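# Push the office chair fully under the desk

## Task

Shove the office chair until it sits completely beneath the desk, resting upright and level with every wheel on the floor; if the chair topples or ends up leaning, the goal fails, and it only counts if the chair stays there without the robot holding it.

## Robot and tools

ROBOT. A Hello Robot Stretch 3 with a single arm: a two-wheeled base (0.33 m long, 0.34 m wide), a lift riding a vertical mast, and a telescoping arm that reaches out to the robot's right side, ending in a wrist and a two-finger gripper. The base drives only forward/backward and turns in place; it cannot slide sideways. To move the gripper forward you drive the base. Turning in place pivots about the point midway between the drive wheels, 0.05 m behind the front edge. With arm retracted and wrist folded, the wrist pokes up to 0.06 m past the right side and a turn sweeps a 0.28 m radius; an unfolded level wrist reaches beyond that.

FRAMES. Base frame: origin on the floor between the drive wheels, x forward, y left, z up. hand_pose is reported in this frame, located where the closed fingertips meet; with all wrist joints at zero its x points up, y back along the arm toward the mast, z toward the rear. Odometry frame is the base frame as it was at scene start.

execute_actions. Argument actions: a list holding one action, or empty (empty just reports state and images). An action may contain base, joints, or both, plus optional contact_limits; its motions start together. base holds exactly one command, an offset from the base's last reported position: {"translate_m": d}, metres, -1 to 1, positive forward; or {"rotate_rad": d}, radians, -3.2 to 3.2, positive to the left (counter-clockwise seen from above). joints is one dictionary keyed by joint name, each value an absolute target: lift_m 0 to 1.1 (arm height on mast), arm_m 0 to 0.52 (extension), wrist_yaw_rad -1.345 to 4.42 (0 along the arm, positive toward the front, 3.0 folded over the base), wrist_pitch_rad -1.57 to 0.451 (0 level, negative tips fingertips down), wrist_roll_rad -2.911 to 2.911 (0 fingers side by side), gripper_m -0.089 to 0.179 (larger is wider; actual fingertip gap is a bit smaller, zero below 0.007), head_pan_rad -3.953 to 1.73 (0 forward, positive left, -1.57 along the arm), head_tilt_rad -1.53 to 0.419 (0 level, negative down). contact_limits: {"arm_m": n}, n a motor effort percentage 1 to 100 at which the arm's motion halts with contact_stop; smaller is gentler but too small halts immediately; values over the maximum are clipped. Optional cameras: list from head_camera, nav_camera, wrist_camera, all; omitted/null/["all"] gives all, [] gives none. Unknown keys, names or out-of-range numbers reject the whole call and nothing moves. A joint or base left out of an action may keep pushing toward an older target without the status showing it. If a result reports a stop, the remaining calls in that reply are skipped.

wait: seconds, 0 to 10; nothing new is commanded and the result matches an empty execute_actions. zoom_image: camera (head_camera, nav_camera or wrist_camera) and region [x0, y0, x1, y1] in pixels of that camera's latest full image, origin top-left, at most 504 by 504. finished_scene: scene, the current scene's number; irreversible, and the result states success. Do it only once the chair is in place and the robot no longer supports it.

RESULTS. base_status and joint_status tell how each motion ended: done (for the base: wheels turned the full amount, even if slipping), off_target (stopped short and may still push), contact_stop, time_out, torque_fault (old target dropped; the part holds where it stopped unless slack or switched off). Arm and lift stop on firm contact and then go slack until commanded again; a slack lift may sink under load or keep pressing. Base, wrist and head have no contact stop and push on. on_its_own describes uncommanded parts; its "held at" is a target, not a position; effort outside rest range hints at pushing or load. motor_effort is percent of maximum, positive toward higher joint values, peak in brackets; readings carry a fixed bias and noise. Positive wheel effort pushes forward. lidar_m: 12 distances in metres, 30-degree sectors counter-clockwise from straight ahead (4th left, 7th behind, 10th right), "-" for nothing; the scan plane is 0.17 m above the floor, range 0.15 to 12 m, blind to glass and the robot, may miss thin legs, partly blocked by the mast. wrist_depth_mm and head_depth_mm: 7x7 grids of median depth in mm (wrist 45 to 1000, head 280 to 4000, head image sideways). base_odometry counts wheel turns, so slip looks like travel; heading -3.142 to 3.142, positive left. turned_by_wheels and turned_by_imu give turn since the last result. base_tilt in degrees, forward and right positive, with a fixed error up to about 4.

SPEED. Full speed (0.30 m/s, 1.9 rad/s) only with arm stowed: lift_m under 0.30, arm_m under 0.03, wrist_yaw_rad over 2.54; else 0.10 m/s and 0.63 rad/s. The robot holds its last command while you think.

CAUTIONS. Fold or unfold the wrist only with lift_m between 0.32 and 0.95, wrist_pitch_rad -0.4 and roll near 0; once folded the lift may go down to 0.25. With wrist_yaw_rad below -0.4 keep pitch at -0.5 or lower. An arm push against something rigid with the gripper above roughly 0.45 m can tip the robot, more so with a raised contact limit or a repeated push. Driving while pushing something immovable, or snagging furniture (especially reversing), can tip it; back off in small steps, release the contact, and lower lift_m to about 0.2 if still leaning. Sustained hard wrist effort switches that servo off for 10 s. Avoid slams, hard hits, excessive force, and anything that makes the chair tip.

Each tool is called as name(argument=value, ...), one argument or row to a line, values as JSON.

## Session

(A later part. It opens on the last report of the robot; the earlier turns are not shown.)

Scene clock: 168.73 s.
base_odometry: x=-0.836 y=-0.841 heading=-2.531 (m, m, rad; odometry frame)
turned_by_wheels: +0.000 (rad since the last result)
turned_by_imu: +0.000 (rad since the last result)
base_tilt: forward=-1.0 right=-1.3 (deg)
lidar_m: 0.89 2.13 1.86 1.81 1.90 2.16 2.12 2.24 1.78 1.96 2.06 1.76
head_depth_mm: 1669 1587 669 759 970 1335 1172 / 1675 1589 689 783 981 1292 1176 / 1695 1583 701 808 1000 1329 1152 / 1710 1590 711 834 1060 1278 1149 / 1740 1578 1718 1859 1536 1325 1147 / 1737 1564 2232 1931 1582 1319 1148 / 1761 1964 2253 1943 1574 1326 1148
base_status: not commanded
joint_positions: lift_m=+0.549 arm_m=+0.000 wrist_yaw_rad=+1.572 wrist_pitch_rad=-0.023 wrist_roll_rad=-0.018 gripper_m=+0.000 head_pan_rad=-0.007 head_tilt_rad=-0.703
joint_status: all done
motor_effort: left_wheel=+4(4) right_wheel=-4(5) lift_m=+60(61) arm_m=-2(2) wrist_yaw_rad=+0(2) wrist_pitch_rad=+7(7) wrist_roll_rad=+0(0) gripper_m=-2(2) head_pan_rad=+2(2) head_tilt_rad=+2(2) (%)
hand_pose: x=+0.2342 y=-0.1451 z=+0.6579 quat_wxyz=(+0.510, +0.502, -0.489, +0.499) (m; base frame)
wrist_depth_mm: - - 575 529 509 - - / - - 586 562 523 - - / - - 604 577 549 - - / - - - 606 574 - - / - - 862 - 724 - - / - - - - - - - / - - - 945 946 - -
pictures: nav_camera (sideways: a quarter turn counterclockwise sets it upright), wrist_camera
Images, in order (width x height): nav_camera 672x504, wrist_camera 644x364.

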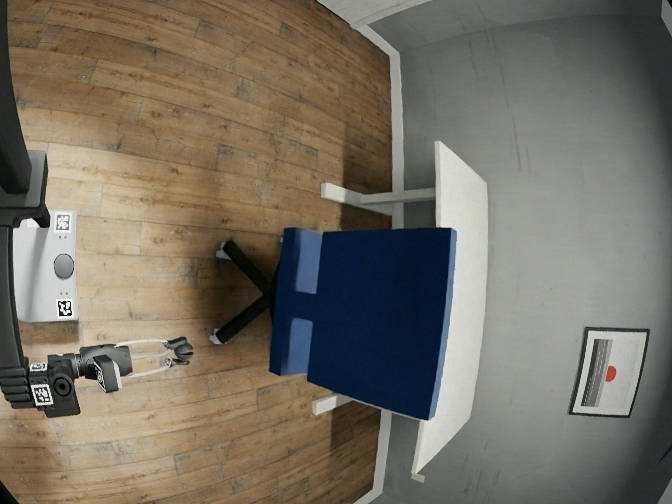

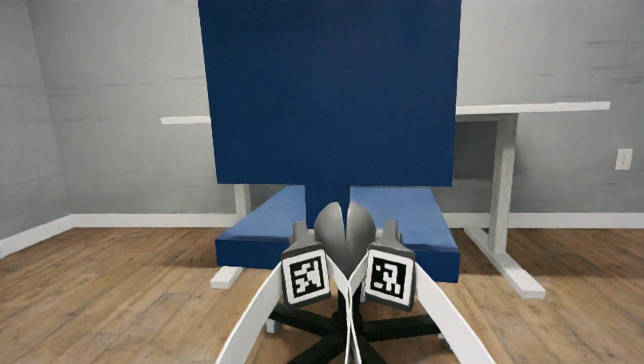

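execute_actions(
  actions=[
    {"base":{"rotate_rad":-0.13},"joints":{"lift_m":0.6}},
  ],
  cameras=[],
)

execute_actions(
  actions=[
    {"base":{"translate_m":0.75},"joints":{"head_tilt_rad":-0.9}},
  ],
  cameras=["nav_camera"],
)

Scene clock: 170.23 s.
base_odometry: x=-0.836 y=-0.841 heading=-2.661 (m, m, rad; odometry frame)
turned_by_wheels: -0.130 (rad since the last result)
turned_by_imu: -0.131 (rad since the last result)
base_tilt: forward=-1.0 right=-1.4 (deg)
lidar_m: 0.89 1.64 1.89 1.81 1.84 2.38 2.12 2.17 1.78 1.89 1.99 1.75
head_depth_mm: 1717 1588 687 831 1543 1340 1175 / 1715 1583 697 803 1023 1300 1182 / 1698 1581 702 805 1010 1297 1161 / 1713 1582 695 821 1025 1295 1152 / 1699 1574 704 829 1038 1283 1153 / 1686 1573 1262 1806 1568 1320 1151 / 1700 1560 2179 1937 1569 1327 1150
base_status: done
joint_positions: lift_m=+0.599 arm_m=+0.000 wrist_yaw_rad=+1.571 wrist_pitch_rad=-0.022 wrist_roll_rad=-0.018 gripper_m=+0.000 head_pan_rad=-0.007 head_tilt_rad=-0.703
joint_status: all done
motor_effort: left_wheel=+4(8) right_wheel=-5(9) lift_m=+60(64) arm_m=-2(2) wrist_yaw_rad=+0(1) wrist_pitch_rad=+6(7) wrist_roll_rad=+1(1) gripper_m=-2(2) head_pan_rad=+2(2) head_tilt_rad=+2(2) (%)
hand_pose: x=+0.2343 y=-0.1452 z=+0.7083 quat_wxyz=(+0.510, +0.501, -0.490, +0.499) (m; base frame)
wrist_depth_mm: - - 561 554 - - - / - - 576 572 - - - / - - 577 588 - - - / - - 613 608 - - - / - - 841 - - - - / - - 670 - - - - / - - - 989 - - -
pictures: none
No camera images: the call's "cameras" was empty. Leave "cameras" out to get every camera's image.

Scene clock: 178.83 s.
base_odometry: x=-1.501 y=-1.187 heading=-2.661 (m, m, rad; odometry frame)
turned_by_wheels: -0.001 (rad since the last result)
turned_by_imu: -0.003 (rad since the last result)
base_tilt: forward=-1.1 right=-1.3 (deg)
lidar_m: 1.28 0.29 1.68 1.84 1.91 2.46 2.86 2.70 2.03 1.90 1.93 1.10
head_depth_mm: 1135 1026 836 385 339 1201 1138 / 1134 1029 840 756 339 292 1080 / 1127 1025 835 756 883 778 - / 1130 1024 840 757 881 776 704 / 1126 1026 837 753 884 777 697 / 1122 1026 833 754 879 777 696 / 1117 1023 834 755 1326 774 696
base_status: translate_m off_target (by the wheels' count: +0.7499 of +0.7500)
joint_positions: lift_m=+0.599 arm_m=+0.000 wrist_yaw_rad=+1.481 wrist_pitch_rad=-0.022 wrist_roll_rad=-0.018 gripper_m=+0.000 head_pan_rad=-0.006 head_tilt_rad=-0.892
joint_status: all done
on_its_own: wrist_yaw_rad is held at +1.483, not at your +1.570, by its stall guard, which is not easing now; right_wheel is at rest, and its effort (+28) is outside its rest range (-18 to +18)
motor_effort: left_wheel=+4(14) right_wheel=+28(99) lift_m=+58(60) arm_m=-2(2) wrist_yaw_rad=+1(56) wrist_pitch_rad=+6(7) wrist_roll_rad=+0(0) gripper_m=-3(11) head_pan_rad=+2(2) head_tilt_rad=-5(30) (%)
hand_pose: x=+0.2333 y=-0.1682 z=+0.7084 quat_wxyz=(+0.532, +0.479, -0.512, +0.476) (m; base frame)
wrist_depth_mm: 83 97 133 210 - - - / 84 98 134 215 - - - / 85 100 137 221 839 717 627 / 85 101 139 225 - - - / 86 102 141 - - - - / 87 103 139 262 - - - / 88 104 138 241 - - -
pictures: nav_camera (sideways: a quarter turn counterclockwise sets it upright)
Images, in order (width x height): nav_camera 672x504.

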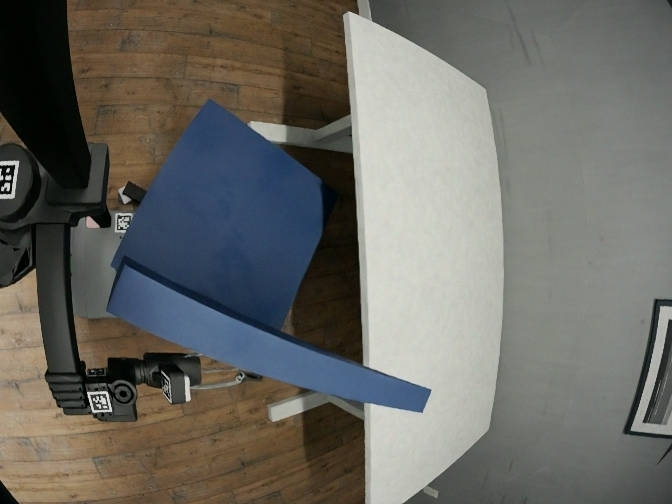

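execute_actions(
  actions=[
    {"base":{"translate_m":-0.35}},
  ],
  cameras=[],
)

execute_actions(
  actions=[
    {"base":{"rotate_rad":1.57},"joints":{"wrist_pitch_rad":-0.4,"wrist_yaw_rad":3.0}},
  ],
  cameras=[],
)

execute_actions(
  actions=[
    {"joints":{"lift_m":0.27}},
  ],
  cameras=[],
)

execute_actions(
  actions=[
    {"base":{"translate_m":0.92}},
  ],
  cameras=[],
)

execute_actions(
  actions=[
    {"base":{"rotate_rad":-1.57}},
  ],
  cameras=[],
)

execute_actions(
  actions=[
    {"base":{"translate_m":0.72}},
  ],
  cameras=[],
)

execute_actions(
  actions=[
    {"joints":{"lift_m":0.33,"head_pan_rad":-1.57,"head_tilt_rad":-0.8}},
  ],
  cameras=["nav_camera","head_camera"],
)

Scene clock: 184.17 s.
base_odometry: x=-1.191 y=-1.026 heading=-2.661 (m, m, rad; odometry frame)
turned_by_wheels: +0.000 (rad since the last result)
turned_by_imu: -0.002 (rad since the last result)
base_tilt: forward=-1.1 right=-1.4 (deg)
lidar_m: 0.62 1.27 1.95 1.83 1.88 2.42 2.51 2.56 1.93 1.93 1.97 1.40
head_depth_mm: 1316 932 1854 1617 1399 1230 1129 / 1322 567 669 1514 1396 1220 1101 / 1332 1024 473 616 1313 1187 1100 / 1327 1024 935 476 686 1188 1093 / 1329 1029 1869 1017 883 1207 1099 / 1327 1032 1864 1021 913 1202 1100 / 1322 1026 1579 1582 1320 1235 1097
base_status: done
joint_positions: lift_m=+0.599 arm_m=+0.000 wrist_yaw_rad=+1.482 wrist_pitch_rad=-0.022 wrist_roll_rad=-0.018 gripper_m=+0.000 head_pan_rad=-0.006 head_tilt_rad=-0.892
joint_status: not commanded
on_its_own: wrist_yaw_rad is held at +1.483, not at your +1.570, by its stall guard, which is not easing now
motor_effort: left_wheel=+1(5) right_wheel=-2(23) lift_m=+58(58) arm_m=-2(2) wrist_yaw_rad=+1(1) wrist_pitch_rad=+6(6) wrist_roll_rad=+0(0) gripper_m=-2(3) head_pan_rad=+2(2) head_tilt_rad=-4(5) (%)
hand_pose: x=+0.2333 y=-0.1681 z=+0.7084 quat_wxyz=(+0.532, +0.479, -0.511, +0.476) (m; base frame)
wrist_depth_mm: - 263 361 565 - - - / - 268 365 592 - - - / - 268 372 593 - - - / - 272 380 604 - - - / - 275 386 - - - - / 658 289 468 - - - - / 464 436 476 - - - -
pictures: none
No camera images: the call's "cameras" was empty. Leave "cameras" out to get every camera's image.

Scene clock: 187.63 s.
base_odometry: x=-1.191 y=-1.026 heading=-1.091 (m, m, rad; odometry frame)
turned_by_wheels: +1.570 (rad since the last result)
turned_by_imu: +1.580 (rad since the last result)
base_tilt: forward=-1.0 right=-1.3 (deg)
lidar_m: 1.83 1.88 2.41 2.51 2.57 1.93 1.93 1.95 1.40 0.62 1.27 1.94
head_depth_mm: 1633 1916 1893 1613 1398 1229 1071 / 1624 1884 1916 1604 1385 1232 1094 / 1627 1901 1896 1607 1395 1222 1100 / 1633 1914 1901 1597 1392 1229 1099 / 1628 1908 1903 1604 1394 1228 1097 / 1621 1894 1912 1609 1403 1224 1094 / 1615 1885 1924 1601 1388 1231 1096
base_status: done
joint_positions: lift_m=+0.599 arm_m=+0.000 wrist_yaw_rad=+2.998 wrist_pitch_rad=-0.414 wrist_roll_rad=-0.018 gripper_m=+0.000 head_pan_rad=-0.006 head_tilt_rad=-0.892
joint_status: all done
motor_effort: left_wheel=-4(8) right_wheel=+5(8) lift_m=+59(59) arm_m=-2(2) wrist_yaw_rad=+0(1) wrist_pitch_rad=+4(6) wrist_roll_rad=+1(1) gripper_m=-2(3) head_pan_rad=+2(2) head_tilt_rad=-5(4) (%)
hand_pose: x=+0.0108 y=+0.0774 z=+0.6130 quat_wxyz=(+0.194, +0.694, +0.097, +0.686) (m; base frame)
wrist_depth_mm: - - - - - - - / - - - - - - - / - - - - - - - / - - - - - - - / - - - - - - 962 / 951 928 923 845 868 881 853 / 810 800 797 771 765 746 742
pictures: none
No camera images: the call's "cameras" was empty. Leave "cameras" out to get every camera's image.

Scene clock: 191.47 s.
base_odometry: x=-1.191 y=-1.026 heading=-1.091 (m, m, rad; odometry frame)
turned_by_wheels: +0.000 (rad since the last result)
turned_by_imu: +0.000 (rad since the last result)
base_tilt: forward=-1.2 right=-1.3 (deg)
lidar_m: 1.83 1.87 2.42 2.51 2.56 1.93 1.93 1.97 1.39 0.62 1.27 1.95
head_depth_mm: 1639 1902 1907 1611 1392 1230 1064 / 1629 1896 1910 1605 1393 1237 1102 / 1630 1888 1899 1602 1382 1233 1104 / 1646 1902 1911 1620 1386 1225 1096 / 1620 1900 1908 1618 1386 1226 1092 / 1630 1903 1906 1608 1389 1225 1094 / 1620 1883 1898 1605 1392 1225 1092
base_status: not commanded
joint_positions: lift_m=+0.271 arm_m=+0.000 wrist_yaw_rad=+2.999 wrist_pitch_rad=-0.415 wrist_roll_rad=-0.018 gripper_m=+0.000 head_pan_rad=-0.006 head_tilt_rad=-0.892
joint_status: all done
motor_effort: left_wheel=-4(4) right_wheel=+5(5) lift_m=+13(54) arm_m=-2(2) wrist_yaw_rad=+1(1) wrist_pitch_rad=+4(4) wrist_roll_rad=+1(0) gripper_m=-2(3) head_pan_rad=+2(2) head_tilt_rad=-6(6) (%)
hand_pose: x=+0.0108 y=+0.0772 z=+0.2842 quat_wxyz=(+0.194, +0.694, +0.098, +0.686) (m; base frame)
wrist_depth_mm: - - - - - - - / - - - - - - - / - 967 955 936 927 875 862 / 794 755 768 708 707 676 650 / 609 595 - - 585 560 545 / 517 517 - - 481 455 461 / 453 - - - 415 408 402
pictures: none
No camera images: the call's "cameras" was empty. Leave "cameras" out to get every camera's image.

Scene clock: 196.30 s.
base_odometry: x=-0.767 y=-1.842 heading=-1.092 (m, m, rad; odometry frame)
turned_by_wheels: +0.000 (rad since the last result)
turned_by_imu: +0.006 (rad since the last result)
base_tilt: forward=-1.1 right=-1.3 (deg)
lidar_m: 0.92 0.95 1.22 2.59 2.63 2.79 2.84 1.00 1.19 1.55 1.39 0.97
head_depth_mm: 794 929 1119 1406 1389 1228 1096 / 795 916 1117 1392 1392 1223 1098 / 804 937 1118 1390 1395 1221 1099 / 806 940 1126 1423 1397 1225 1097 / 801 938 1127 1415 1389 1232 1098 / 802 938 1120 1406 1392 1225 1097 / 799 931 1118 1391 1392 1226 1107
base_status: done
joint_positions: lift_m=+0.271 arm_m=+0.000 wrist_yaw_rad=+2.999 wrist_pitch_rad=-0.415 wrist_roll_rad=-0.018 gripper_m=+0.000 head_pan_rad=-0.006 head_tilt_rad=-0.892
joint_status: not commanded
motor_effort: left_wheel=-4(10) right_wheel=+4(12) lift_m=+14(14) arm_m=-2(2) wrist_yaw_rad=+0(0) wrist_pitch_rad=+4(4) wrist_roll_rad=+0(0) gripper_m=-3(3) head_pan_rad=+2(3) head_tilt_rad=-6(5) (%)
hand_pose: x=+0.0106 y=+0.0773 z=+0.2841 quat_wxyz=(+0.194, +0.694, +0.098, +0.686) (m; base frame)
wrist_depth_mm: - - - - - - 931 / - - - - - - 933 / - 989 937 936 905 883 832 / 772 765 744 738 686 682 661 / 615 605 - - 581 560 551 / 520 518 - - 489 472 462 / 449 - - - 412 409 399
pictures: none
No camera images: the call's "cameras" was empty. Leave "cameras" out to get every camera's image.

Scene clock: 198.47 s.
base_odometry: x=-0.767 y=-1.842 heading=-2.661 (m, m, rad; odometry frame)
turned_by_wheels: -1.570 (rad since the last result)
turned_by_imu: -1.579 (rad since the last result)
base_tilt: forward=-1.1 right=-1.4 (deg)
lidar_m: 1.26 1.39 0.97 0.91 0.95 1.22 2.59 2.63 2.77 2.84 1.00 1.19
head_depth_mm: 1307 1022 1773 1613 1386 1229 1097 / 1321 1608 1818 1585 1392 1221 1102 / 1380 1609 1829 1614 1391 1229 1095 / 1367 1610 1811 1602 1390 1224 1102 / 1366 1585 1808 1604 1389 1222 1098 / 1376 1595 1802 1612 1393 1225 1097 / 1365 1592 1832 1615 1390 1227 1099
base_status: done
joint_positions: lift_m=+0.271 arm_m=+0.000 wrist_yaw_rad=+2.999 wrist_pitch_rad=-0.415 wrist_roll_rad=-0.018 gripper_m=+0.000 head_pan_rad=-0.006 head_tilt_rad=-0.892
joint_status: not commanded
motor_effort: left_wheel=+4(13) right_wheel=-4(10) lift_m=+14(14) arm_m=-2(2) wrist_yaw_rad=+0(0) wrist_pitch_rad=+4(4) wrist_roll_rad=+1(1) gripper_m=-2(3) head_pan_rad=+2(2) head_tilt_rad=-5(6) (%)
hand_pose: x=+0.0106 y=+0.0773 z=+0.2841 quat_wxyz=(+0.194, +0.694, +0.098, +0.686) (m; base frame)
wrist_depth_mm: 790 - 865 892 959 962 - / 813 870 947 994 - - - / 908 931 970 918 875 846 877 / 781 747 749 704 677 660 669 / 615 607 - - 579 555 540 / 512 528 - - 482 465 462 / 455 - - - 410 406 400
pictures: none
No camera images: the call's "cameras" was empty. Leave "cameras" out to get every camera's image.

Scene clock: 202.57 s.
base_odometry: x=-1.405 y=-2.175 heading=-2.661 (m, m, rad; odometry frame)
turned_by_wheels: +0.000 (rad since the last result)
turned_by_imu: +0.005 (rad since the last result)
base_tilt: forward=-1.0 right=-1.4 (deg)
lidar_m: 0.84 0.85 1.01 0.97 0.99 1.31 3.01 3.36 2.95 0.78 1.29 0.54
head_depth_mm: 727 846 837 756 1328 1154 1082 / 727 847 1018 1273 1390 1226 1096 / 721 841 1015 1267 1392 1228 1098 / 721 842 1015 1268 1389 1221 1101 / 722 843 1011 1274 1391 1227 1097 / 718 841 1015 1260 1392 1231 1092 / 719 839 1008 1268 1389 1231 1097
base_status: done
joint_positions: lift_m=+0.271 arm_m=+0.000 wrist_yaw_rad=+2.999 wrist_pitch_rad=-0.415 wrist_roll_rad=-0.018 gripper_m=+0.000 head_pan_rad=-0.006 head_tilt_rad=-0.892
joint_status: not commanded
motor_effort: left_wheel=+4(11) right_wheel=-5(8) lift_m=+14(14) arm_m=-2(2) wrist_yaw_rad=+1(1) wrist_pitch_rad=+4(4) wrist_roll_rad=+0(1) gripper_m=-3(2) head_pan_rad=+2(2) head_tilt_rad=-5(5) (%)
hand_pose: x=+0.0106 y=+0.0772 z=+0.2841 quat_wxyz=(+0.194, +0.694, +0.098, +0.686) (m; base frame)
wrist_depth_mm: 828 - 884 925 998 - 832 / 903 933 977 - - - 863 / 976 940 958 947 916 897 813 / 775 773 763 732 700 687 667 / 625 603 - - 586 554 536 / 506 518 - - 482 472 471 / 456 - - - 408 404 399
pictures: none
No camera images: the call's "cameras" was empty. Leave "cameras" out to get every camera's image.

Scene clock: 203.93 s.
base_odometry: x=-1.405 y=-2.175 heading=-2.661 (m, m, rad; odometry frame)
turned_by_wheels: +0.000 (rad since the last result)
turned_by_imu: +0.000 (rad since the last result)
base_tilt: forward=-1.0 right=-1.3 (deg)
lidar_m: 0.84 0.85 1.01 0.97 0.98 1.30 3.02 3.37 2.96 0.79 1.29 0.54
head_depth_mm: 2334 906 1028 1142 1448 1262 1123 / 2286 959 1099 1109 952 1274 1118 / 2277 1025 1247 1105 977 1233 1129 / 2409 2594 2148 1102 1338 1266 1137 / 2321 1226 945 788 660 1199 1125 / 2355 1221 943 765 646 579 1115 / 2296 1228 944 766 644 580 1108
base_status: not commanded
joint_positions: lift_m=+0.329 arm_m=+0.000 wrist_yaw_rad=+2.999 wrist_pitch_rad=-0.415 wrist_roll_rad=-0.018 gripper_m=+0.000 head_pan_rad=-1.563 head_tilt_rad=-0.804
joint_status: all done
motor_effort: left_wheel=+4(4) right_wheel=-4(4) lift_m=+60(60) arm_m=-2(2) wrist_yaw_rad=+1(0) wrist_pitch_rad=+4(4) wrist_roll_rad=+0(0) gripper_m=-3(2) head_pan_rad=-3(32) head_tilt_rad=+3(18) (%)
hand_pose: x=+0.0106 y=+0.0772 z=+0.3426 quat_wxyz=(+0.194, +0.694, +0.098, +0.686) (m; base frame)
wrist_depth_mm: 836 - 893 934 - - 860 / 915 924 997 - - - 874 / 983 996 - - - 954 853 / 894 870 853 842 783 747 754 / 698 685 - - 667 629 632 / 588 565 568 - 549 537 526 / 509 509 - - 477 470 461
pictures: head_camera (sideways: a quarter turn clockwise sets it upright), nav_camera (sideways: a quarter turn counterclockwise sets it upright)
Images, in order (width x height): head_camera 896x504, nav_camera 672x504.

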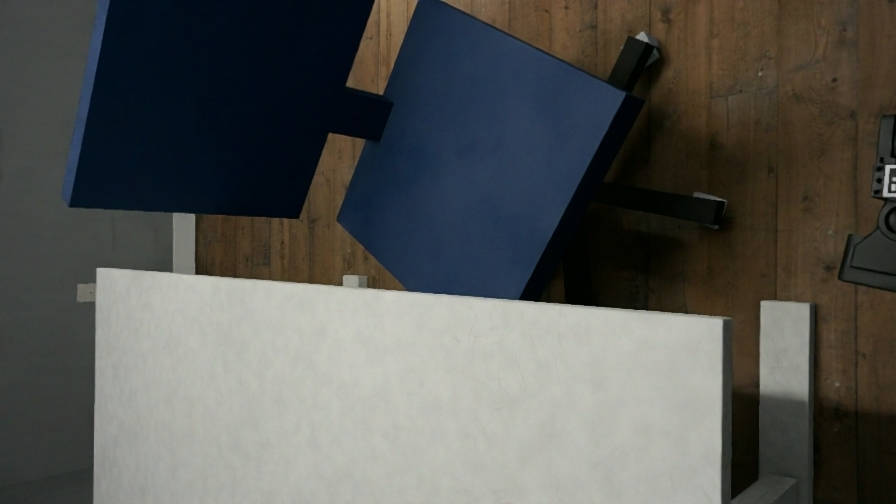

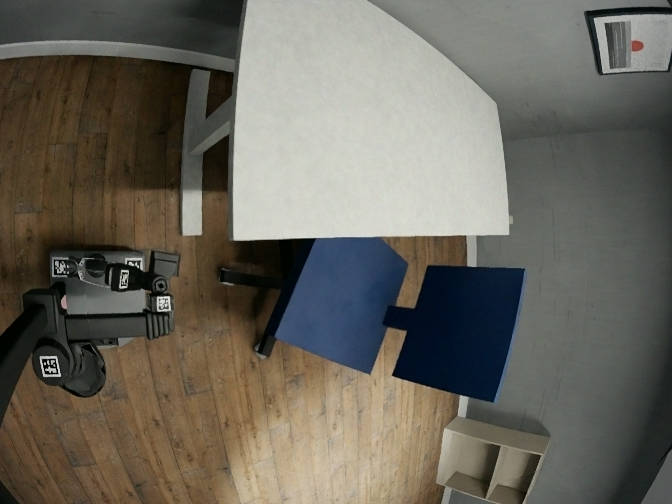

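execute_actions(
  actions=[
    {"joints":{"wrist_yaw_rad":0},"base":{"translate_m":0.04}},
  ],
  cameras=[],
)

execute_actions(
  actions=[
    {"joints":{"wrist_pitch_rad":0}},
  ],
  cameras=[],
)

execute_actions(
  actions=[
    {"joints":{"arm_m":0.3}},
  ],
  cameras=["head_camera"],
)

Scene clock: 206.63 s.
base_odometry: x=-1.441 y=-2.193 heading=-2.661 (m, m, rad; odometry frame)
turned_by_wheels: +0.000 (rad since the last result)
turned_by_imu: +0.001 (rad since the last result)
base_tilt: forward=-1.0 right=-1.3 (deg)
lidar_m: 0.80 0.82 1.05 0.96 0.99 1.30 3.03 3.41 2.96 0.79 1.23 0.51
head_depth_mm: 2345 924 1048 1110 1258 1271 1122 / 2293 983 1128 1106 956 1270 1121 / 2312 1076 1281 1108 1000 1239 1135 / 2386 2566 2006 1051 1339 1267 1118 / 2341 1230 944 765 645 579 1119 / 2323 1225 943 766 646 579 1120 / 2209 1221 942 767 642 578 1095
base_status: done
joint_positions: lift_m=+0.329 arm_m=+0.000 wrist_yaw_rad=+0.002 wrist_pitch_rad=-0.415 wrist_roll_rad=-0.018 gripper_m=+0.000 head_pan_rad=-1.563 head_tilt_rad=-0.804
joint_status: all done
motor_effort: left_wheel=+3(8) right_wheel=-5(6) lift_m=+59(60) arm_m=-2(2) wrist_yaw_rad=-1(2) wrist_pitch_rad=+4(4) wrist_roll_rad=+1(0) gripper_m=-3(2) head_pan_rad=-2(3) head_tilt_rad=+3(2) (%)
hand_pose: x=-0.0211 y=-0.3700 z=+0.3426 quat_wxyz=(+0.698, +0.148, -0.685, -0.144) (m; base frame)
wrist_depth_mm: - - - - 281 247 219 / - - - - - - - / 994 - - - 782 986 - / 884 869 851 665 610 763 750 / 709 704 672 - 648 621 584 / 591 570 571 529 555 545 531 / 504 492 485 479 454 468 468
pictures: none
No camera images: the call's "cameras" was empty. Leave "cameras" out to get every camera's image.

Scene clock: 207.67 s.
base_odometry: x=-1.441 y=-2.193 heading=-2.661 (m, m, rad; odometry frame)
turned_by_wheels: +0.000 (rad since the last result)
turned_by_imu: +0.000 (rad since the last result)
base_tilt: forward=-1.1 right=-1.4 (deg)
lidar_m: 0.80 0.81 1.05 0.97 0.99 1.31 3.03 3.40 2.95 0.79 1.23 0.51
head_depth_mm: 2339 923 1051 1103 1259 1268 1124 / 2272 983 1129 1106 952 1264 1112 / 2343 1078 1286 1107 1001 1221 1134 / 2362 2568 2014 1053 1347 1251 1115 / 2330 1223 945 766 646 581 1115 / 2319 1221 940 764 643 578 1117 / 2213 1216 942 764 644 579 1095
base_status: not commanded
joint_positions: lift_m=+0.329 arm_m=+0.000 wrist_yaw_rad=+0.002 wrist_pitch_rad=-0.023 wrist_roll_rad=-0.018 gripper_m=+0.000 head_pan_rad=-1.563 head_tilt_rad=-0.804
joint_status: all done
motor_effort: left_wheel=+3(3) right_wheel=-5(5) lift_m=+60(60) arm_m=-2(2) wrist_yaw_rad=-1(1) wrist_pitch_rad=+7(7) wrist_roll_rad=+0(0) gripper_m=-3(3) head_pan_rad=-3(3) head_tilt_rad=+2(3) (%)
hand_pose: x=-0.0210 y=-0.4009 z=+0.4379 quat_wxyz=(+0.714, +0.009, -0.700, -0.008) (m; base frame)
wrist_depth_mm: 529 631 710 - 701 615 - / - - - - 729 - - / - - - 611 521 459 - / 993 - 465 369 312 271 239 / - - - - - - - / 961 972 995 861 725 881 900 / 777 769 740 621 584 715 711
pictures: none
No camera images: the call's "cameras" was empty. Leave "cameras" out to get every camera's image.

Scene clock: 211.33 s.
base_odometry: x=-1.441 y=-2.193 heading=-2.661 (m, m, rad; odometry frame)
turned_by_wheels: +0.000 (rad since the last result)
turned_by_imu: +0.005 (rad since the last result)
base_tilt: forward=-1.0 right=-1.3 (deg)
lidar_m: 0.80 0.81 1.05 0.97 0.99 1.31 3.08 3.42 2.96 0.91 1.23 0.51
head_depth_mm: 988 1033 1164 1144 1406 1275 1124 / 2284 1131 1294 1116 1370 1279 1123 / 2409 2628 2156 1111 1399 1240 1118 / 2349 1425 1288 1091 1375 1245 1116 / 2309 1236 947 769 647 581 1104 / 2327 1227 947 767 645 580 1107 / 2170 1234 942 767 648 579 1095
base_status: not commanded
joint_positions: lift_m=+0.329 arm_m=+0.299 wrist_yaw_rad=+0.062 wrist_pitch_rad=-0.021 wrist_roll_rad=-0.018 gripper_m=+0.000 head_pan_rad=-1.565 head_tilt_rad=-0.800
joint_status: all done
on_its_own: wrist_yaw_rad is held at +0.052, not at your +0.000, by its stall guard, which is not easing now
motor_effort: left_wheel=+5(22) right_wheel=-9(32) lift_m=+58(60) arm_m=+4(20) wrist_yaw_rad=-8(40) wrist_pitch_rad=+6(9) wrist_roll_rad=+0(0) gripper_m=-4(7) head_pan_rad=-2(3) head_tilt_rad=+0(2) (%)
hand_pose: x=-0.0055 y=-0.6996 z=+0.4385 quat_wxyz=(+0.714, +0.030, -0.700, +0.015) (m; base frame)
wrist_depth_mm: 546 609 720 - - 500 436 / 956 - - - - - - / 935 - - - 531 457 403 / 960 - 305 217 169 146 140 / 931 - - - 155 127 105 / 907 - 998 - 152 130 108 / 769 766 759 725 635 141 110
pictures: head_camera (sideways: a quarter turn clockwise sets it upright)
Images, in order (width x height): head_camera 896x504.

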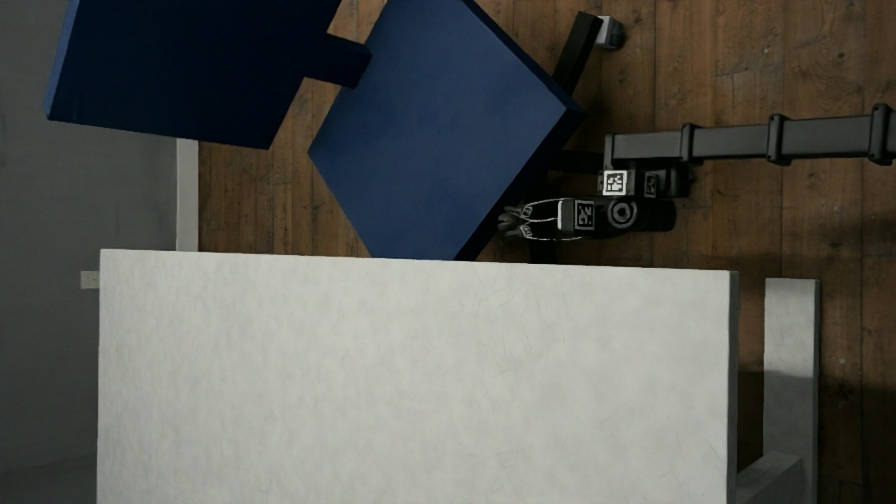

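execute_actions(
  actions=[
    {"joints":{"arm_m":0.52,"wrist_yaw_rad":0}},
  ],
  cameras=["nav_camera"],
)

Scene clock: 214.60 s.
base_odometry: x=-1.441 y=-2.193 heading=-2.660 (m, m, rad; odometry frame)
turned_by_wheels: +0.000 (rad since the last result)
turned_by_imu: +0.001 (rad since the last result)
base_tilt: forward=-1.1 right=-1.3 (deg)
lidar_m: 0.80 0.81 1.04 0.97 0.99 1.31 3.08 3.38 2.95 1.07 0.54 0.51
head_depth_mm: 1113 1181 1284 1487 1465 1270 1123 / 2416 2588 1372 1172 1481 1271 1116 / 2423 2633 1371 1165 1424 1274 1121 / 2368 1423 1286 837 1381 1245 1118 / 2302 1236 949 769 646 580 1105 / 2354 1238 945 771 646 580 1109 / 2190 1234 940 766 645 580 1096
base_status: not commanded
joint_positions: lift_m=+0.329 arm_m=+0.517 wrist_yaw_rad=+0.196 wrist_pitch_rad=-0.022 wrist_roll_rad=-0.018 gripper_m=+0.000 head_pan_rad=-1.565 head_tilt_rad=-0.800
joint_status: wrist_yaw_rad off_target (ended at +0.196, target +0.000); the others done
joint sent to its limit — the command would take arm_m past its upper limit, so that joint was sent only as far as its limit.
on_its_own: wrist_yaw_rad is held at +0.166, not at your +0.000, by its stall guard, which is still easing; right_wheel is at rest, and its effort (-21) is outside its rest range (-18 to +18)
motor_effort: left_wheel=+13(26) right_wheel=-21(43) lift_m=+58(58) arm_m=+3(6) wrist_yaw_rad=-19(49) wrist_pitch_rad=+6(6) wrist_roll_rad=+1(0) gripper_m=-5(8) head_pan_rad=-2(2) head_tilt_rad=+0(1) (%)
hand_pose: x=+0.0282 y=-0.9132 z=+0.4384 quat_wxyz=(+0.711, +0.076, -0.696, +0.062) (m; base frame)
wrist_depth_mm: 686 556 675 762 - - 478 / 846 - - - - - - / 815 - - - - 440 380 / 872 - - 285 165 142 136 / 826 - - - 134 99 83 / 831 985 972 - 127 96 71 / 773 741 758 745 604 97 72
pictures: nav_camera (sideways: a quarter turn counterclockwise sets it upright)
Images, in order (width x height): nav_camera 672x504.

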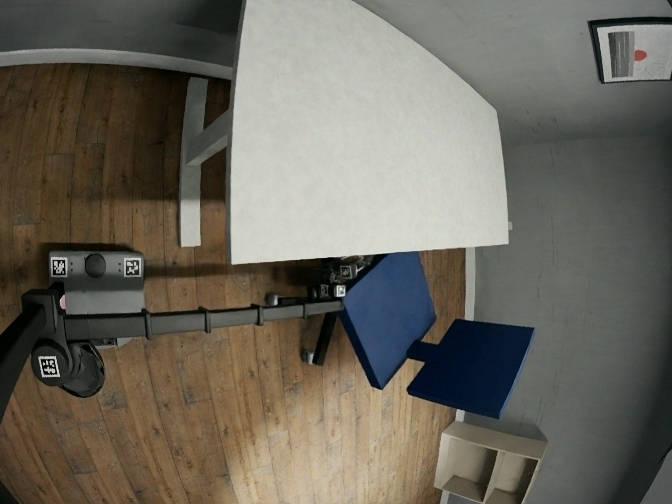

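execute_actions(
  actions=[
    {"joints":{"arm_m":0.0,"wrist_pitch_rad":-0.4}},
  ],
  cameras=[],
)

execute_actions(
  actions=[
    {"joints":{"wrist_yaw_rad":3.0}},
  ],
  cameras=[],
)

execute_actions(
  actions=[
    {"joints":{"lift_m":0.27}},
  ],
  cameras=[],
)

execute_actions(
  actions=[
    {"base":{"translate_m":-0.6}},
  ],
  cameras=[],
)

execute_actions(
  actions=[
    {"base":{"rotate_rad":-1.77}},
  ],
  cameras=[],
)

execute_actions(
  actions=[
    {"base":{"translate_m":1.0}},
  ],
  cameras=[],
)

execute_actions(
  actions=[
    {"base":{"translate_m":0.26}},
  ],
  cameras=[],
)

execute_actions(
  actions=[
    {"base":{"rotate_rad":2.29},"joints":{"head_pan_rad":0,"head_tilt_rad":-0.8}},
  ],
  cameras=[],
)

execute_actions(
  actions=[
    {"joints":{"lift_m":0.6}},
  ],
  cameras=[],
)

execute_actions(
  actions=[
    {"joints":{"wrist_yaw_rad":1.57}},
  ],
  cameras=[],
)

execute_actions(
  actions=[
    {"joints":{"wrist_pitch_rad":0,"gripper_m":0.17}},
  ],
  cameras=["nav_camera","wrist_camera"],
)

Scene clock: 220.07 s.
base_odometry: x=-1.441 y=-2.193 heading=-2.661 (m, m, rad; odometry frame)
turned_by_wheels: -0.001 (rad since the last result)
turned_by_imu: -0.001 (rad since the last result)
base_tilt: forward=-0.9 right=-1.3 (deg)
lidar_m: 0.80 0.81 1.05 0.97 0.99 1.31 3.07 3.41 2.95 1.07 1.22 0.51
head_depth_mm: 1124 1187 1282 1476 1457 1274 1123 / 2409 2599 1375 1184 1474 1271 1121 / 2408 2658 1369 1171 1434 1273 1141 / 2380 2480 1281 1511 1409 1282 1113 / 2322 1241 949 767 646 580 1111 / 2317 1234 948 767 647 580 1110 / 2175 1228 945 768 646 580 1097
base_status: not commanded
joint_positions: lift_m=+0.329 arm_m=+0.000 wrist_yaw_rad=+0.213 wrist_pitch_rad=-0.414 wrist_roll_rad=-0.018 gripper_m=+0.000 head_pan_rad=-1.565 head_tilt_rad=-0.800
joint_status: all done
on_its_own: wrist_yaw_rad is held at +0.213, not at your +0.000, by its stall guard, which is not easing now
motor_effort: left_wheel=+2(6) right_wheel=-3(10) lift_m=+58(57) arm_m=-2(3) wrist_yaw_rad=+0(6) wrist_pitch_rad=+4(6) wrist_roll_rad=+1(1) gripper_m=-3(4) head_pan_rad=-2(3) head_tilt_rad=+2(0) (%)
hand_pose: x=+0.0260 y=-0.3651 z=+0.3428 quat_wxyz=(+0.710, +0.219, -0.666, -0.069) (m; base frame)
wrist_depth_mm: 813 - - - - - - / 816 - - - - - - / 809 - - - 912 792 - / 801 856 853 830 778 751 699 / 707 712 691 - 663 626 641 / 591 585 572 519 542 540 526 / 384 498 491 487 472 467 468
pictures: none
No camera images: the call's "cameras" was empty. Leave "cameras" out to get every camera's image.

Scene clock: 222.47 s.
base_odometry: x=-1.441 y=-2.193 heading=-2.661 (m, m, rad; odometry frame)
turned_by_wheels: +0.000 (rad since the last result)
turned_by_imu: +0.000 (rad since the last result)
base_tilt: forward=-1.0 right=-1.3 (deg)
lidar_m: 0.80 0.81 1.05 0.97 0.99 1.31 3.06 3.42 2.95 1.07 1.23 0.51
head_depth_mm: 1112 1184 1296 1486 1457 1276 1117 / 2414 2570 1373 1180 1469 1271 1123 / 2390 2658 1366 1172 1449 1268 1128 / 2367 2476 1285 1501 1413 1248 1141 / 2326 1232 948 770 647 579 1107 / 2328 1236 946 769 645 581 1109 / 2199 1230 946 766 645 580 1098
base_status: not commanded
joint_positions: lift_m=+0.329 arm_m=+0.000 wrist_yaw_rad=+2.998 wrist_pitch_rad=-0.414 wrist_roll_rad=-0.018 gripper_m=+0.000 head_pan_rad=-1.565 head_tilt_rad=-0.800
joint_status: all done
motor_effort: left_wheel=+3(3) right_wheel=-3(4) lift_m=+57(57) arm_m=-2(2) wrist_yaw_rad=+1(1) wrist_pitch_rad=+4(4) wrist_roll_rad=+0(0) gripper_m=-3(3) head_pan_rad=-2(3) head_tilt_rad=+1(1) (%)
hand_pose: x=+0.0109 y=+0.0773 z=+0.3428 quat_wxyz=(+0.194, +0.694, +0.098, +0.686) (m; base frame)
wrist_depth_mm: 821 - 893 958 988 - 781 / 871 940 991 - - - 805 / 995 - - - - 966 814 / 870 850 845 816 797 802 752 / 704 704 - - 682 634 622 / 597 577 573 - 548 529 544 / 502 512 - - 474 465 459
pictures: none
No camera images: the call's "cameras" was empty. Leave "cameras" out to get every camera's image.

Scene clock: 223.83 s.
base_odometry: x=-1.441 y=-2.193 heading=-2.661 (m, m, rad; odometry frame)
turned_by_wheels: +0.000 (rad since the last result)
turned_by_imu: +0.000 (rad since the last result)
base_tilt: forward=-1.1 right=-1.5 (deg)
lidar_m: 0.80 0.81 1.05 0.97 0.99 1.31 3.06 3.43 2.95 1.07 1.23 0.51
head_depth_mm: 1124 1184 1278 1479 1451 1274 1120 / 2389 2612 1371 1174 1468 1272 1125 / 2431 2642 1374 1176 1443 1272 1123 / 2391 2481 1271 1504 1412 1240 1124 / 2324 1236 946 768 644 581 1102 / 2322 1231 948 768 646 579 1112 / 2188 1228 944 769 646 580 1097
base_status: not commanded
joint_positions: lift_m=+0.271 arm_m=+0.000 wrist_yaw_rad=+2.999 wrist_pitch_rad=-0.415 wrist_roll_rad=-0.018 gripper_m=+0.000 head_pan_rad=-1.565 head_tilt_rad=-0.800
joint_status: all done
motor_effort: left_wheel=+2(2) right_wheel=-3(3) lift_m=+13(52) arm_m=-2(2) wrist_yaw_rad=+1(1) wrist_pitch_rad=+4(4) wrist_roll_rad=+0(0) gripper_m=-3(3) head_pan_rad=-2(3) head_tilt_rad=+0(1) (%)
hand_pose: x=+0.0108 y=+0.0772 z=+0.2841 quat_wxyz=(+0.194, +0.694, +0.098, +0.686) (m; base frame)
wrist_depth_mm: 812 - 905 943 - - 795 / 881 931 987 - - - 792 / 961 953 963 927 882 861 778 / 767 753 750 704 689 700 660 / 619 608 - - 592 558 548 / 514 512 - - 477 473 462 / 454 - - - 415 409 404
pictures: none
No camera images: the call's "cameras" was empty. Leave "cameras" out to get every camera's image.

Scene clock: 227.47 s.
base_odometry: x=-0.909 y=-1.916 heading=-2.661 (m, m, rad; odometry frame)
turned_by_wheels: +0.000 (rad since the last result)
turned_by_imu: -0.004 (rad since the last result)
base_tilt: forward=-0.9 right=-1.4 (deg)
lidar_m: 1.39 1.42 0.98 0.92 0.96 1.25 2.75 2.79 2.83 2.82 1.14 1.04
head_depth_mm: 2450 2696 2162 1746 1471 1277 1123 / 2427 2688 2144 1754 1466 1265 1123 / 2456 2708 2174 1749 1466 1270 1115 / 2462 2634 2055 1756 1470 1265 1140 / 1032 1080 1283 1519 1470 1269 1123 / 2352 2607 1365 1479 1434 1274 1119 / 2432 2667 1369 1177 1471 1262 1120
base_status: done
joint_positions: lift_m=+0.271 arm_m=+0.000 wrist_yaw_rad=+2.999 wrist_pitch_rad=-0.415 wrist_roll_rad=-0.018 gripper_m=+0.000 head_pan_rad=-1.565 head_tilt_rad=-0.800
joint_status: not commanded
motor_effort: left_wheel=+3(7) right_wheel=-3(9) lift_m=+14(14) arm_m=-2(2) wrist_yaw_rad=+0(0) wrist_pitch_rad=+4(4) wrist_roll_rad=+0(1) gripper_m=-3(2) head_pan_rad=-2(2) head_tilt_rad=-1(1) (%)
hand_pose: x=+0.0106 y=+0.0773 z=+0.2841 quat_wxyz=(+0.194, +0.694, +0.098, +0.686) (m; base frame)
wrist_depth_mm: 822 - 890 893 932 1000 - / 864 912 974 988 - - - / 934 959 942 939 870 886 867 / 764 740 749 724 700 662 655 / 617 606 - - 590 552 540 / 514 514 - - 476 470 459 / 447 - - - 414 409 401
pictures: none
No camera images: the call's "cameras" was empty. Leave "cameras" out to get every camera's image.

Scene clock: 229.83 s.
base_odometry: x=-0.909 y=-1.916 heading=+1.852 (m, m, rad; odometry frame)
turned_by_wheels: -1.770 (rad since the last result)
turned_by_imu: -1.780 (rad since the last result)
base_tilt: forward=-1.0 right=-1.4 (deg)
lidar_m: 2.82 1.14 1.62 1.04 1.39 1.08 0.92 0.94 1.09 1.86 2.74 3.17
head_depth_mm: 1674 1756 1840 1746 1471 1276 1116 / 2086 2219 2088 1751 1473 1271 1120 / 2742 2676 2162 1748 1474 1268 1121 / 2975 2809 2161 1751 1464 1263 1136 / 2905 2776 2149 1748 1476 1259 1118 / 2852 2668 2159 1752 1463 1272 1119 / 2277 2538 2157 1749 1474 1269 1115
base_status: done
joint_positions: lift_m=+0.271 arm_m=+0.000 wrist_yaw_rad=+2.999 wrist_pitch_rad=-0.415 wrist_roll_rad=-0.018 gripper_m=+0.000 head_pan_rad=-1.565 head_tilt_rad=-0.800
joint_status: not commanded
motor_effort: left_wheel=+4(12) right_wheel=-5(9) lift_m=+14(14) arm_m=-2(3) wrist_yaw_rad=+0(2) wrist_pitch_rad=+4(4) wrist_roll_rad=+0(1) gripper_m=-3(2) head_pan_rad=-2(3) head_tilt_rad=+0(2) (%)
hand_pose: x=+0.0106 y=+0.0773 z=+0.2841 quat_wxyz=(+0.194, +0.694, +0.098, +0.686) (m; base frame)
wrist_depth_mm: - - - - - - - / - - - - - - - / - - 975 909 877 878 778 / 775 751 741 719 702 674 667 / 622 602 - - 588 564 551 / 518 526 - - 475 470 465 / 449 - - - 412 403 404
pictures: none
No camera images: the call's "cameras" was empty. Leave "cameras" out to get every camera's image.

Scene clock: 234.83 s.
base_odometry: x=-1.187 y=-0.955 heading=+1.853 (m, m, rad; odometry frame)
turned_by_wheels: +0.000 (rad since the last result)
turned_by_imu: +0.007 (rad since the last result)
base_tilt: forward=-1.0 right=-1.4 (deg)
lidar_m: 1.87 1.87 1.39 0.60 1.32 1.91 1.90 1.90 2.20 2.48 2.48 1.86
head_depth_mm: 2920 2812 2191 1757 1472 1274 1119 / 2882 2826 2164 1757 1469 1270 1121 / 2232 2614 2147 1750 1468 1274 1117 / 2181 2487 2168 1742 1481 1270 1134 / 2135 2443 2152 1749 1460 1265 1119 / 2095 2411 2171 1751 1466 1268 1116 / 2081 2334 2155 1728 1469 1271 1114
base_status: done
joint_positions: lift_m=+0.271 arm_m=+0.000 wrist_yaw_rad=+2.999 wrist_pitch_rad=-0.415 wrist_roll_rad=-0.018 gripper_m=+0.000 head_pan_rad=-1.565 head_tilt_rad=-0.800
joint_status: not commanded
motor_effort: left_wheel=+3(12) right_wheel=-4(7) lift_m=+14(14) arm_m=-3(2) wrist_yaw_rad=+0(0) wrist_pitch_rad=+4(4) wrist_roll_rad=+0(0) gripper_m=-3(3) head_pan_rad=-2(3) head_tilt_rad=+1(0) (%)
hand_pose: x=+0.0106 y=+0.0773 z=+0.2841 quat_wxyz=(+0.194, +0.694, +0.098, +0.686) (m; base frame)
wrist_depth_mm: - - - - - - - / - - - - - - - / - - 783 689 934 855 839 / 778 716 571 707 659 668 659 / 612 580 - - 587 550 541 / 510 512 - - 481 468 456 / 458 - - - 409 411 403
pictures: none
No camera images: the call's "cameras" was empty. Leave "cameras" out to get every camera's image.

Scene clock: 237.60 s.
base_odometry: x=-1.259 y=-0.706 heading=+1.853 (m, m, rad; odometry frame)
turned_by_wheels: +0.000 (rad since the last result)
turned_by_imu: +0.002 (rad since the last result)
base_tilt: forward=-1.2 right=-1.3 (deg)
lidar_m: 1.62 1.61 1.87 1.35 1.52 1.49 2.15 2.16 2.49 2.42 2.42 1.62
head_depth_mm: 2847 2803 2155 1757 1471 1272 1126 / 2211 2606 2150 1752 1473 1275 1121 / 2178 2483 2152 1748 1457 1269 1113 / 2124 2437 2145 1743 1464 1269 1137 / 2106 2368 2162 1748 1466 1259 1115 / 2053 2346 2146 1739 1473 1272 1117 / 2003 2281 2160 1749 1476 1269 1120
base_status: done
joint_positions: lift_m=+0.271 arm_m=+0.000 wrist_yaw_rad=+2.999 wrist_pitch_rad=-0.415 wrist_roll_rad=-0.018 gripper_m=+0.000 head_pan_rad=-1.565 head_tilt_rad=-0.800
joint_status: not commanded
motor_effort: left_wheel=+3(12) right_wheel=-4(8) lift_m=+14(14) arm_m=-2(2) wrist_yaw_rad=+0(0) wrist_pitch_rad=+4(4) wrist_roll_rad=+0(0) gripper_m=-2(3) head_pan_rad=-3(3) head_tilt_rad=+1(0) (%)
hand_pose: x=+0.0106 y=+0.0773 z=+0.2841 quat_wxyz=(+0.194, +0.694, +0.098, +0.686) (m; base frame)
wrist_depth_mm: - - - - - - - / - - - - - - - / - 989 854 940 912 856 843 / 691 603 691 652 692 658 663 / 592 581 - - 584 564 543 / 497 506 - - 464 479 469 / 457 - - - 407 405 401
pictures: none
No camera images: the call's "cameras" was empty. Leave "cameras" out to get every camera's image.

Scene clock: 240.20 s.
base_odometry: x=-1.259 y=-0.706 heading=-2.141 (m, m, rad; odometry frame)
turned_by_wheels: +2.290 (rad since the last result)
turned_by_imu: +2.303 (rad since the last result)
base_tilt: forward=-1.0 right=-1.3 (deg)
lidar_m: 1.49 2.26 2.15 2.20 2.56 2.41 2.17 1.62 1.62 1.65 1.35 0.66
head_depth_mm: 1453 1237 1014 511 647 1200 1083 / 1505 1237 1060 517 653 1119 1099 / 1571 1235 2040 522 663 1195 1122 / 1640 1233 1849 1616 930 1176 1116 / 1787 1287 2143 1725 1463 1271 1114 / 1931 2141 2156 1738 1464 1267 1120 / 2043 2419 2147 1748 1464 1268 1117
base_status: done
joint_positions: lift_m=+0.271 arm_m=+0.000 wrist_yaw_rad=+2.999 wrist_pitch_rad=-0.415 wrist_roll_rad=-0.018 gripper_m=+0.000 head_pan_rad=-0.007 head_tilt_rad=-0.800
joint_status: all done
motor_effort: left_wheel=-4(10) right_wheel=+4(12) lift_m=+14(14) arm_m=-3(3) wrist_yaw_rad=+1(0) wrist_pitch_rad=+4(4) wrist_roll_rad=+0(0) gripper_m=-3(2) head_pan_rad=+2(31) head_tilt_rad=+1(1) (%)
hand_pose: x=+0.0106 y=+0.0772 z=+0.2841 quat_wxyz=(+0.194, +0.694, +0.098, +0.686) (m; base frame)
wrist_depth_mm: - - - - - - - / - - - - - - - / - - 973 943 930 870 832 / 787 755 751 713 690 675 661 / 616 612 - - 584 551 545 / 519 513 - - 479 468 457 / 455 - - - 413 411 398
pictures: none
No camera images: the call's "cameras" was empty. Leave "cameras" out to get every camera's image.

Scene clock: 244.03 s.
base_odometry: x=-1.259 y=-0.706 heading=-2.141 (m, m, rad; odometry frame)
turned_by_wheels: +0.000 (rad since the last result)
turned_by_imu: +0.000 (rad since the last result)
base_tilt: forward=-1.0 right=-1.3 (deg)
lidar_m: 1.50 2.26 2.15 2.19 2.55 2.42 2.17 1.62 1.62 1.65 1.35 0.66
head_depth_mm: 1455 1233 1018 513 646 1200 1083 / 1507 1231 1056 517 652 1120 1102 / 1576 1244 2014 522 660 1197 1115 / 1645 1233 1852 1601 929 1169 1118 / 1783 1301 2147 1732 1469 1264 1125 / 1924 2152 2147 1747 1476 1256 1115 / 2045 2417 2155 1736 1474 1270 1121
base_status: not commanded
joint_positions: lift_m=+0.599 arm_m=+0.000 wrist_yaw_rad=+2.999 wrist_pitch_rad=-0.415 wrist_roll_rad=-0.018 gripper_m=+0.000 head_pan_rad=-0.007 head_tilt_rad=-0.800
joint_status: all done
motor_effort: left_wheel=-4(4) right_wheel=+4(5) lift_m=+60(65) arm_m=-2(2) wrist_yaw_rad=+1(1) wrist_pitch_rad=+4(4) wrist_roll_rad=+0(0) gripper_m=-3(3) head_pan_rad=+2(2) head_tilt_rad=+0(0) (%)
hand_pose: x=+0.0106 y=+0.0772 z=+0.6126 quat_wxyz=(+0.194, +0.694, +0.098, +0.686) (m; base frame)
wrist_depth_mm: - - - - - - - / - - - - - - - / - - - - - - - / - - - - - - - / - - - - - - - / 912 916 924 837 874 843 843 / 803 788 779 770 760 734 736
pictures: none
No camera images: the call's "cameras" was empty. Leave "cameras" out to get every camera's image.

Scene clock: 245.77 s.
base_odometry: x=-1.259 y=-0.706 heading=-2.141 (m, m, rad; odometry frame)
turned_by_wheels: +0.000 (rad since the last result)
turned_by_imu: +0.000 (rad since the last result)
base_tilt: forward=-1.0 right=-1.3 (deg)
lidar_m: 1.49 2.26 2.15 2.19 2.54 2.42 2.17 1.61 1.61 1.65 1.35 0.66
head_depth_mm: 1458 1239 1017 512 644 1199 1088 / 1516 1233 1052 516 654 1124 1121 / 1571 1236 2023 521 661 1197 1124 / 1646 1241 1876 1599 930 1176 1119 / 1784 1286 2169 1721 1471 1256 1116 / 1905 2135 2132 1740 1469 1264 1118 / 2063 2441 2131 1745 1465 1268 1120
base_status: not commanded
joint_positions: lift_m=+0.599 arm_m=+0.000 wrist_yaw_rad=+1.572 wrist_pitch_rad=-0.415 wrist_roll_rad=-0.018 gripper_m=+0.000 head_pan_rad=-0.007 head_tilt_rad=-0.800
joint_status: all done
motor_effort: left_wheel=-4(4) right_wheel=+5(4) lift_m=+60(60) arm_m=-2(2) wrist_yaw_rad=-2(1) wrist_pitch_rad=+5(4) wrist_roll_rad=+0(0) gripper_m=-3(2) head_pan_rad=+3(3) head_tilt_rad=+0(1) (%)
hand_pose: x=+0.2034 y=-0.1452 z=+0.6126 quat_wxyz=(+0.596, +0.589, -0.380, +0.392) (m; base frame)
wrist_depth_mm: - - 300 297 299 292 291 / - - 329 324 323 318 320 / - - 582 560 362 539 - / - - 499 455 413 439 - / - - - - 433 443 959 / 935 885 893 819 826 866 841 / 819 788 758 759 724 745 733
pictures: none
No camera images: the call's "cameras" was empty. Leave "cameras" out to get every camera's image.

Scene clock: 247.97 s.
base_odometry: x=-1.259 y=-0.706 heading=-2.141 (m, m, rad; odometry frame)
turned_by_wheels: +0.000 (rad since the last result)
turned_by_imu: +0.000 (rad since the last result)
base_tilt: forward=-1.2 right=-1.4 (deg)
lidar_m: 1.49 2.26 2.16 2.20 2.54 2.42 2.17 1.62 1.62 1.65 1.35 0.66
head_depth_mm: 1464 1234 1017 513 647 1207 1082 / 1509 1240 1057 517 654 1124 1103 / 1575 1238 2018 521 660 1188 1104 / 1640 1232 1857 1621 932 1181 1119 / 1796 1292 2150 1721 1467 1264 1119 / 1929 2153 2148 1737 1466 1266 1115 / 2064 2408 2134 1750 1475 1269 1120
base_status: not commanded
joint_positions: lift_m=+0.599 arm_m=+0.000 wrist_yaw_rad=+1.572 wrist_pitch_rad=-0.023 wrist_roll_rad=-0.018 gripper_m=+0.170 head_pan_rad=-0.007 head_tilt_rad=-0.800
joint_status: all done
motor_effort: left_wheel=-4(4) right_wheel=+5(5) lift_m=+60(60) arm_m=-3(2) wrist_yaw_rad=-1(1) wrist_pitch_rad=+6(7) wrist_roll_rad=+0(0) gripper_m=+0(83) head_pan_rad=+2(2) head_tilt_rad=+0(1) (%)
hand_pose: x=+0.2343 y=-0.1451 z=+0.7080 quat_wxyz=(+0.510, +0.502, -0.489, +0.499) (m; base frame)
wrist_depth_mm: - - 311 309 303 300 297 / - - 322 321 315 313 307 / - - 334 330 325 324 317 / - - 347 342 337 335 332 / - - 360 354 355 346 911 / - - 586 514 367 497 - / - - 474 443 383 434 976
pictures: nav_camera (sideways: a quarter turn counterclockwise sets it upright), wrist_camera
Images, in order (width x height): nav_camera 672x504, wrist_camera 644x364.

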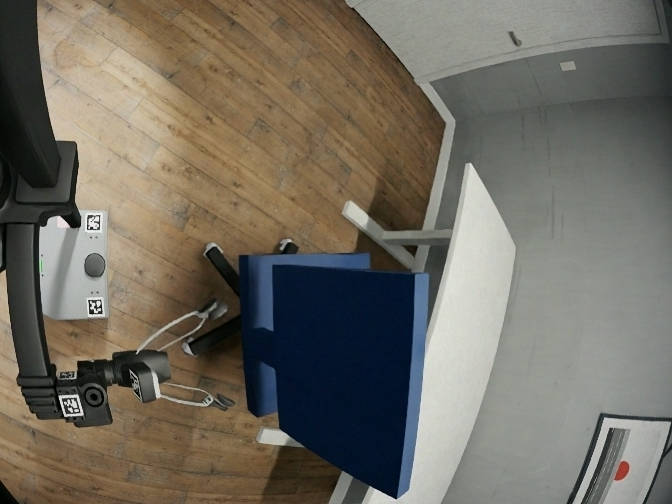

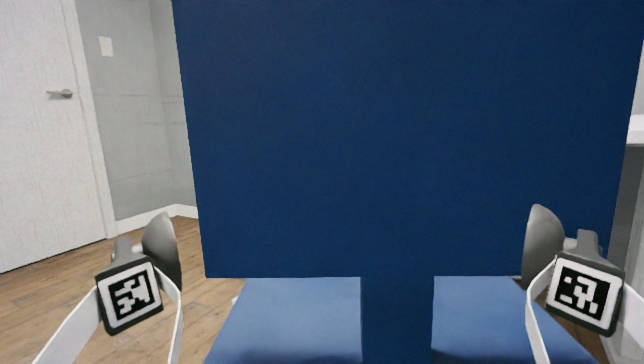

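execute_actions(
  actions=[
    {"base":{"translate_m":0.45},"joints":{"head_tilt_rad":-0.95}},
  ],
  cameras=["nav_camera"],
)

Scene clock: 253.53 s.
base_odometry: x=-1.502 y=-1.084 heading=-2.141 (m, m, rad; odometry frame)
turned_by_wheels: -0.001 (rad since the last result)
turned_by_imu: -0.021 (rad since the last result)
base_tilt: forward=-1.0 right=-1.4 (deg)
lidar_m: 1.05 1.74 1.93 2.00 2.57 2.82 2.60 1.93 1.80 1.83 1.07 0.53
head_depth_mm: 1121 944 789 376 467 704 1096 / 1154 946 788 384 497 778 1088 / 1182 949 791 438 562 1152 1089 / 1176 947 830 1546 1358 1185 1091 / 1333 950 851 1528 1357 1207 1091 / 1510 950 1721 1545 1351 1208 1089 / 1629 949 1798 1553 1366 1205 1088
base_status: done
joint_positions: lift_m=+0.599 arm_m=+0.000 wrist_yaw_rad=+1.448 wrist_pitch_rad=-0.024 wrist_roll_rad=-0.018 gripper_m=+0.170 head_pan_rad=-0.007 head_tilt_rad=-0.940
joint_status: all done
on_its_own: wrist_yaw_rad is held at +1.490, not at your +1.570, by its stall guard, which is still easing; right_wheel is at rest, and its effort (+19) is outside its rest range (-18 to +18)
motor_effort: left_wheel=-5(11) right_wheel=+19(43) lift_m=+58(60) arm_m=-1(2) wrist_yaw_rad=+28(41) wrist_pitch_rad=+7(7) wrist_roll_rad=+0(0) gripper_m=-4(4) head_pan_rad=+2(2) head_tilt_rad=-7(26) (%)
hand_pose: x=+0.2323 y=-0.1763 z=+0.7078 quat_wxyz=(+0.540, +0.471, -0.519, +0.466) (m; base frame)
wrist_depth_mm: - 165 159 154 148 144 139 / - 171 165 159 154 148 144 / - 177 170 165 159 153 149 / - 184 177 171 165 159 153 / - 193 184 176 171 166 157 / - - 191 184 178 172 - / - 211 200 192 185 177 171
pictures: nav_camera (sideways: a quarter turn counterclockwise sets it upright)
Images, in order (width x height): nav_camera 672x504.

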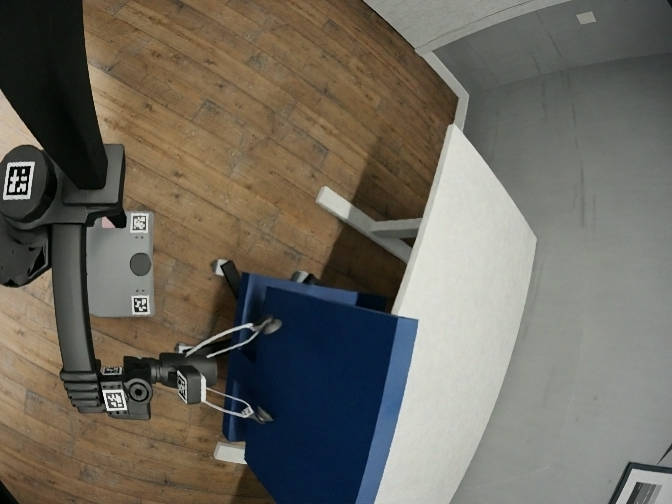

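execute_actions(
  actions=[
    {"base":{"translate_m":0.2},"joints":{"wrist_yaw_rad":1.3}},
  ],
  cameras=["nav_camera"],
)

Scene clock: 256.67 s.
base_odometry: x=-1.610 y=-1.253 heading=-2.141 (m, m, rad; odometry frame)
turned_by_wheels: +0.000 (rad since the last result)
turned_by_imu: -0.011 (rad since the last result)
base_tilt: forward=-1.0 right=-1.3 (deg)
lidar_m: 0.85 1.49 1.86 1.91 2.44 2.98 2.80 2.02 1.89 1.82 1.00 0.55
head_depth_mm: 997 944 789 403 514 751 1077 / 1046 944 792 453 574 1159 1086 / 1072 948 790 678 1311 1155 1087 / 1112 945 791 691 1366 1214 1091 / 1201 946 792 723 1357 1210 1090 / 1304 948 792 1487 1332 1207 1097 / 1390 1621 792 1552 1365 1207 1090
base_status: done
joint_positions: lift_m=+0.599 arm_m=+0.000 wrist_yaw_rad=+1.287 wrist_pitch_rad=-0.026 wrist_roll_rad=-0.018 gripper_m=+0.170 head_pan_rad=-0.007 head_tilt_rad=-0.940
joint_status: all done
motor_effort: left_wheel=-2(15) right_wheel=+11(30) lift_m=+59(59) arm_m=+1(1) wrist_yaw_rad=+10(31) wrist_pitch_rad=+7(8) wrist_roll_rad=+0(0) gripper_m=-3(4) head_pan_rad=+2(2) head_tilt_rad=-6(5) (%)
hand_pose: x=+0.2239 y=-0.2165 z=+0.7073 quat_wxyz=(+0.577, +0.428, -0.555, +0.421) (m; base frame)
wrist_depth_mm: - 182 170 161 154 146 139 / - 187 176 166 158 150 143 / - 196 184 174 164 157 147 / 282 203 192 180 170 160 152 / - 214 200 185 176 167 156 / - - 208 194 182 173 - / - 235 219 203 190 179 170
pictures: nav_camera (sideways: a quarter turn counterclockwise sets it upright)
Images, in order (width x height): nav_camera 672x504.

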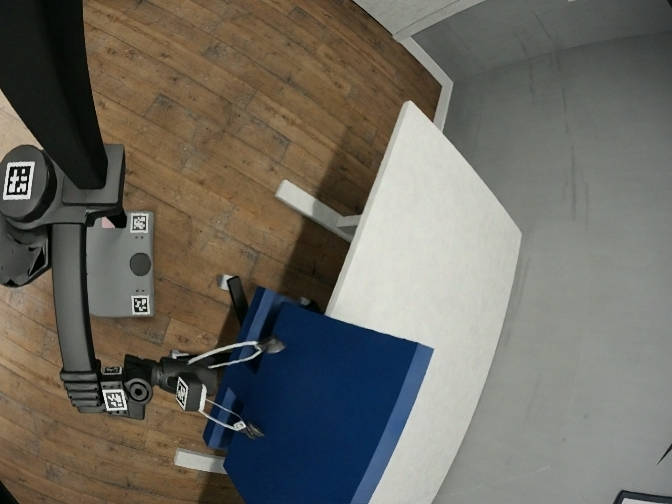

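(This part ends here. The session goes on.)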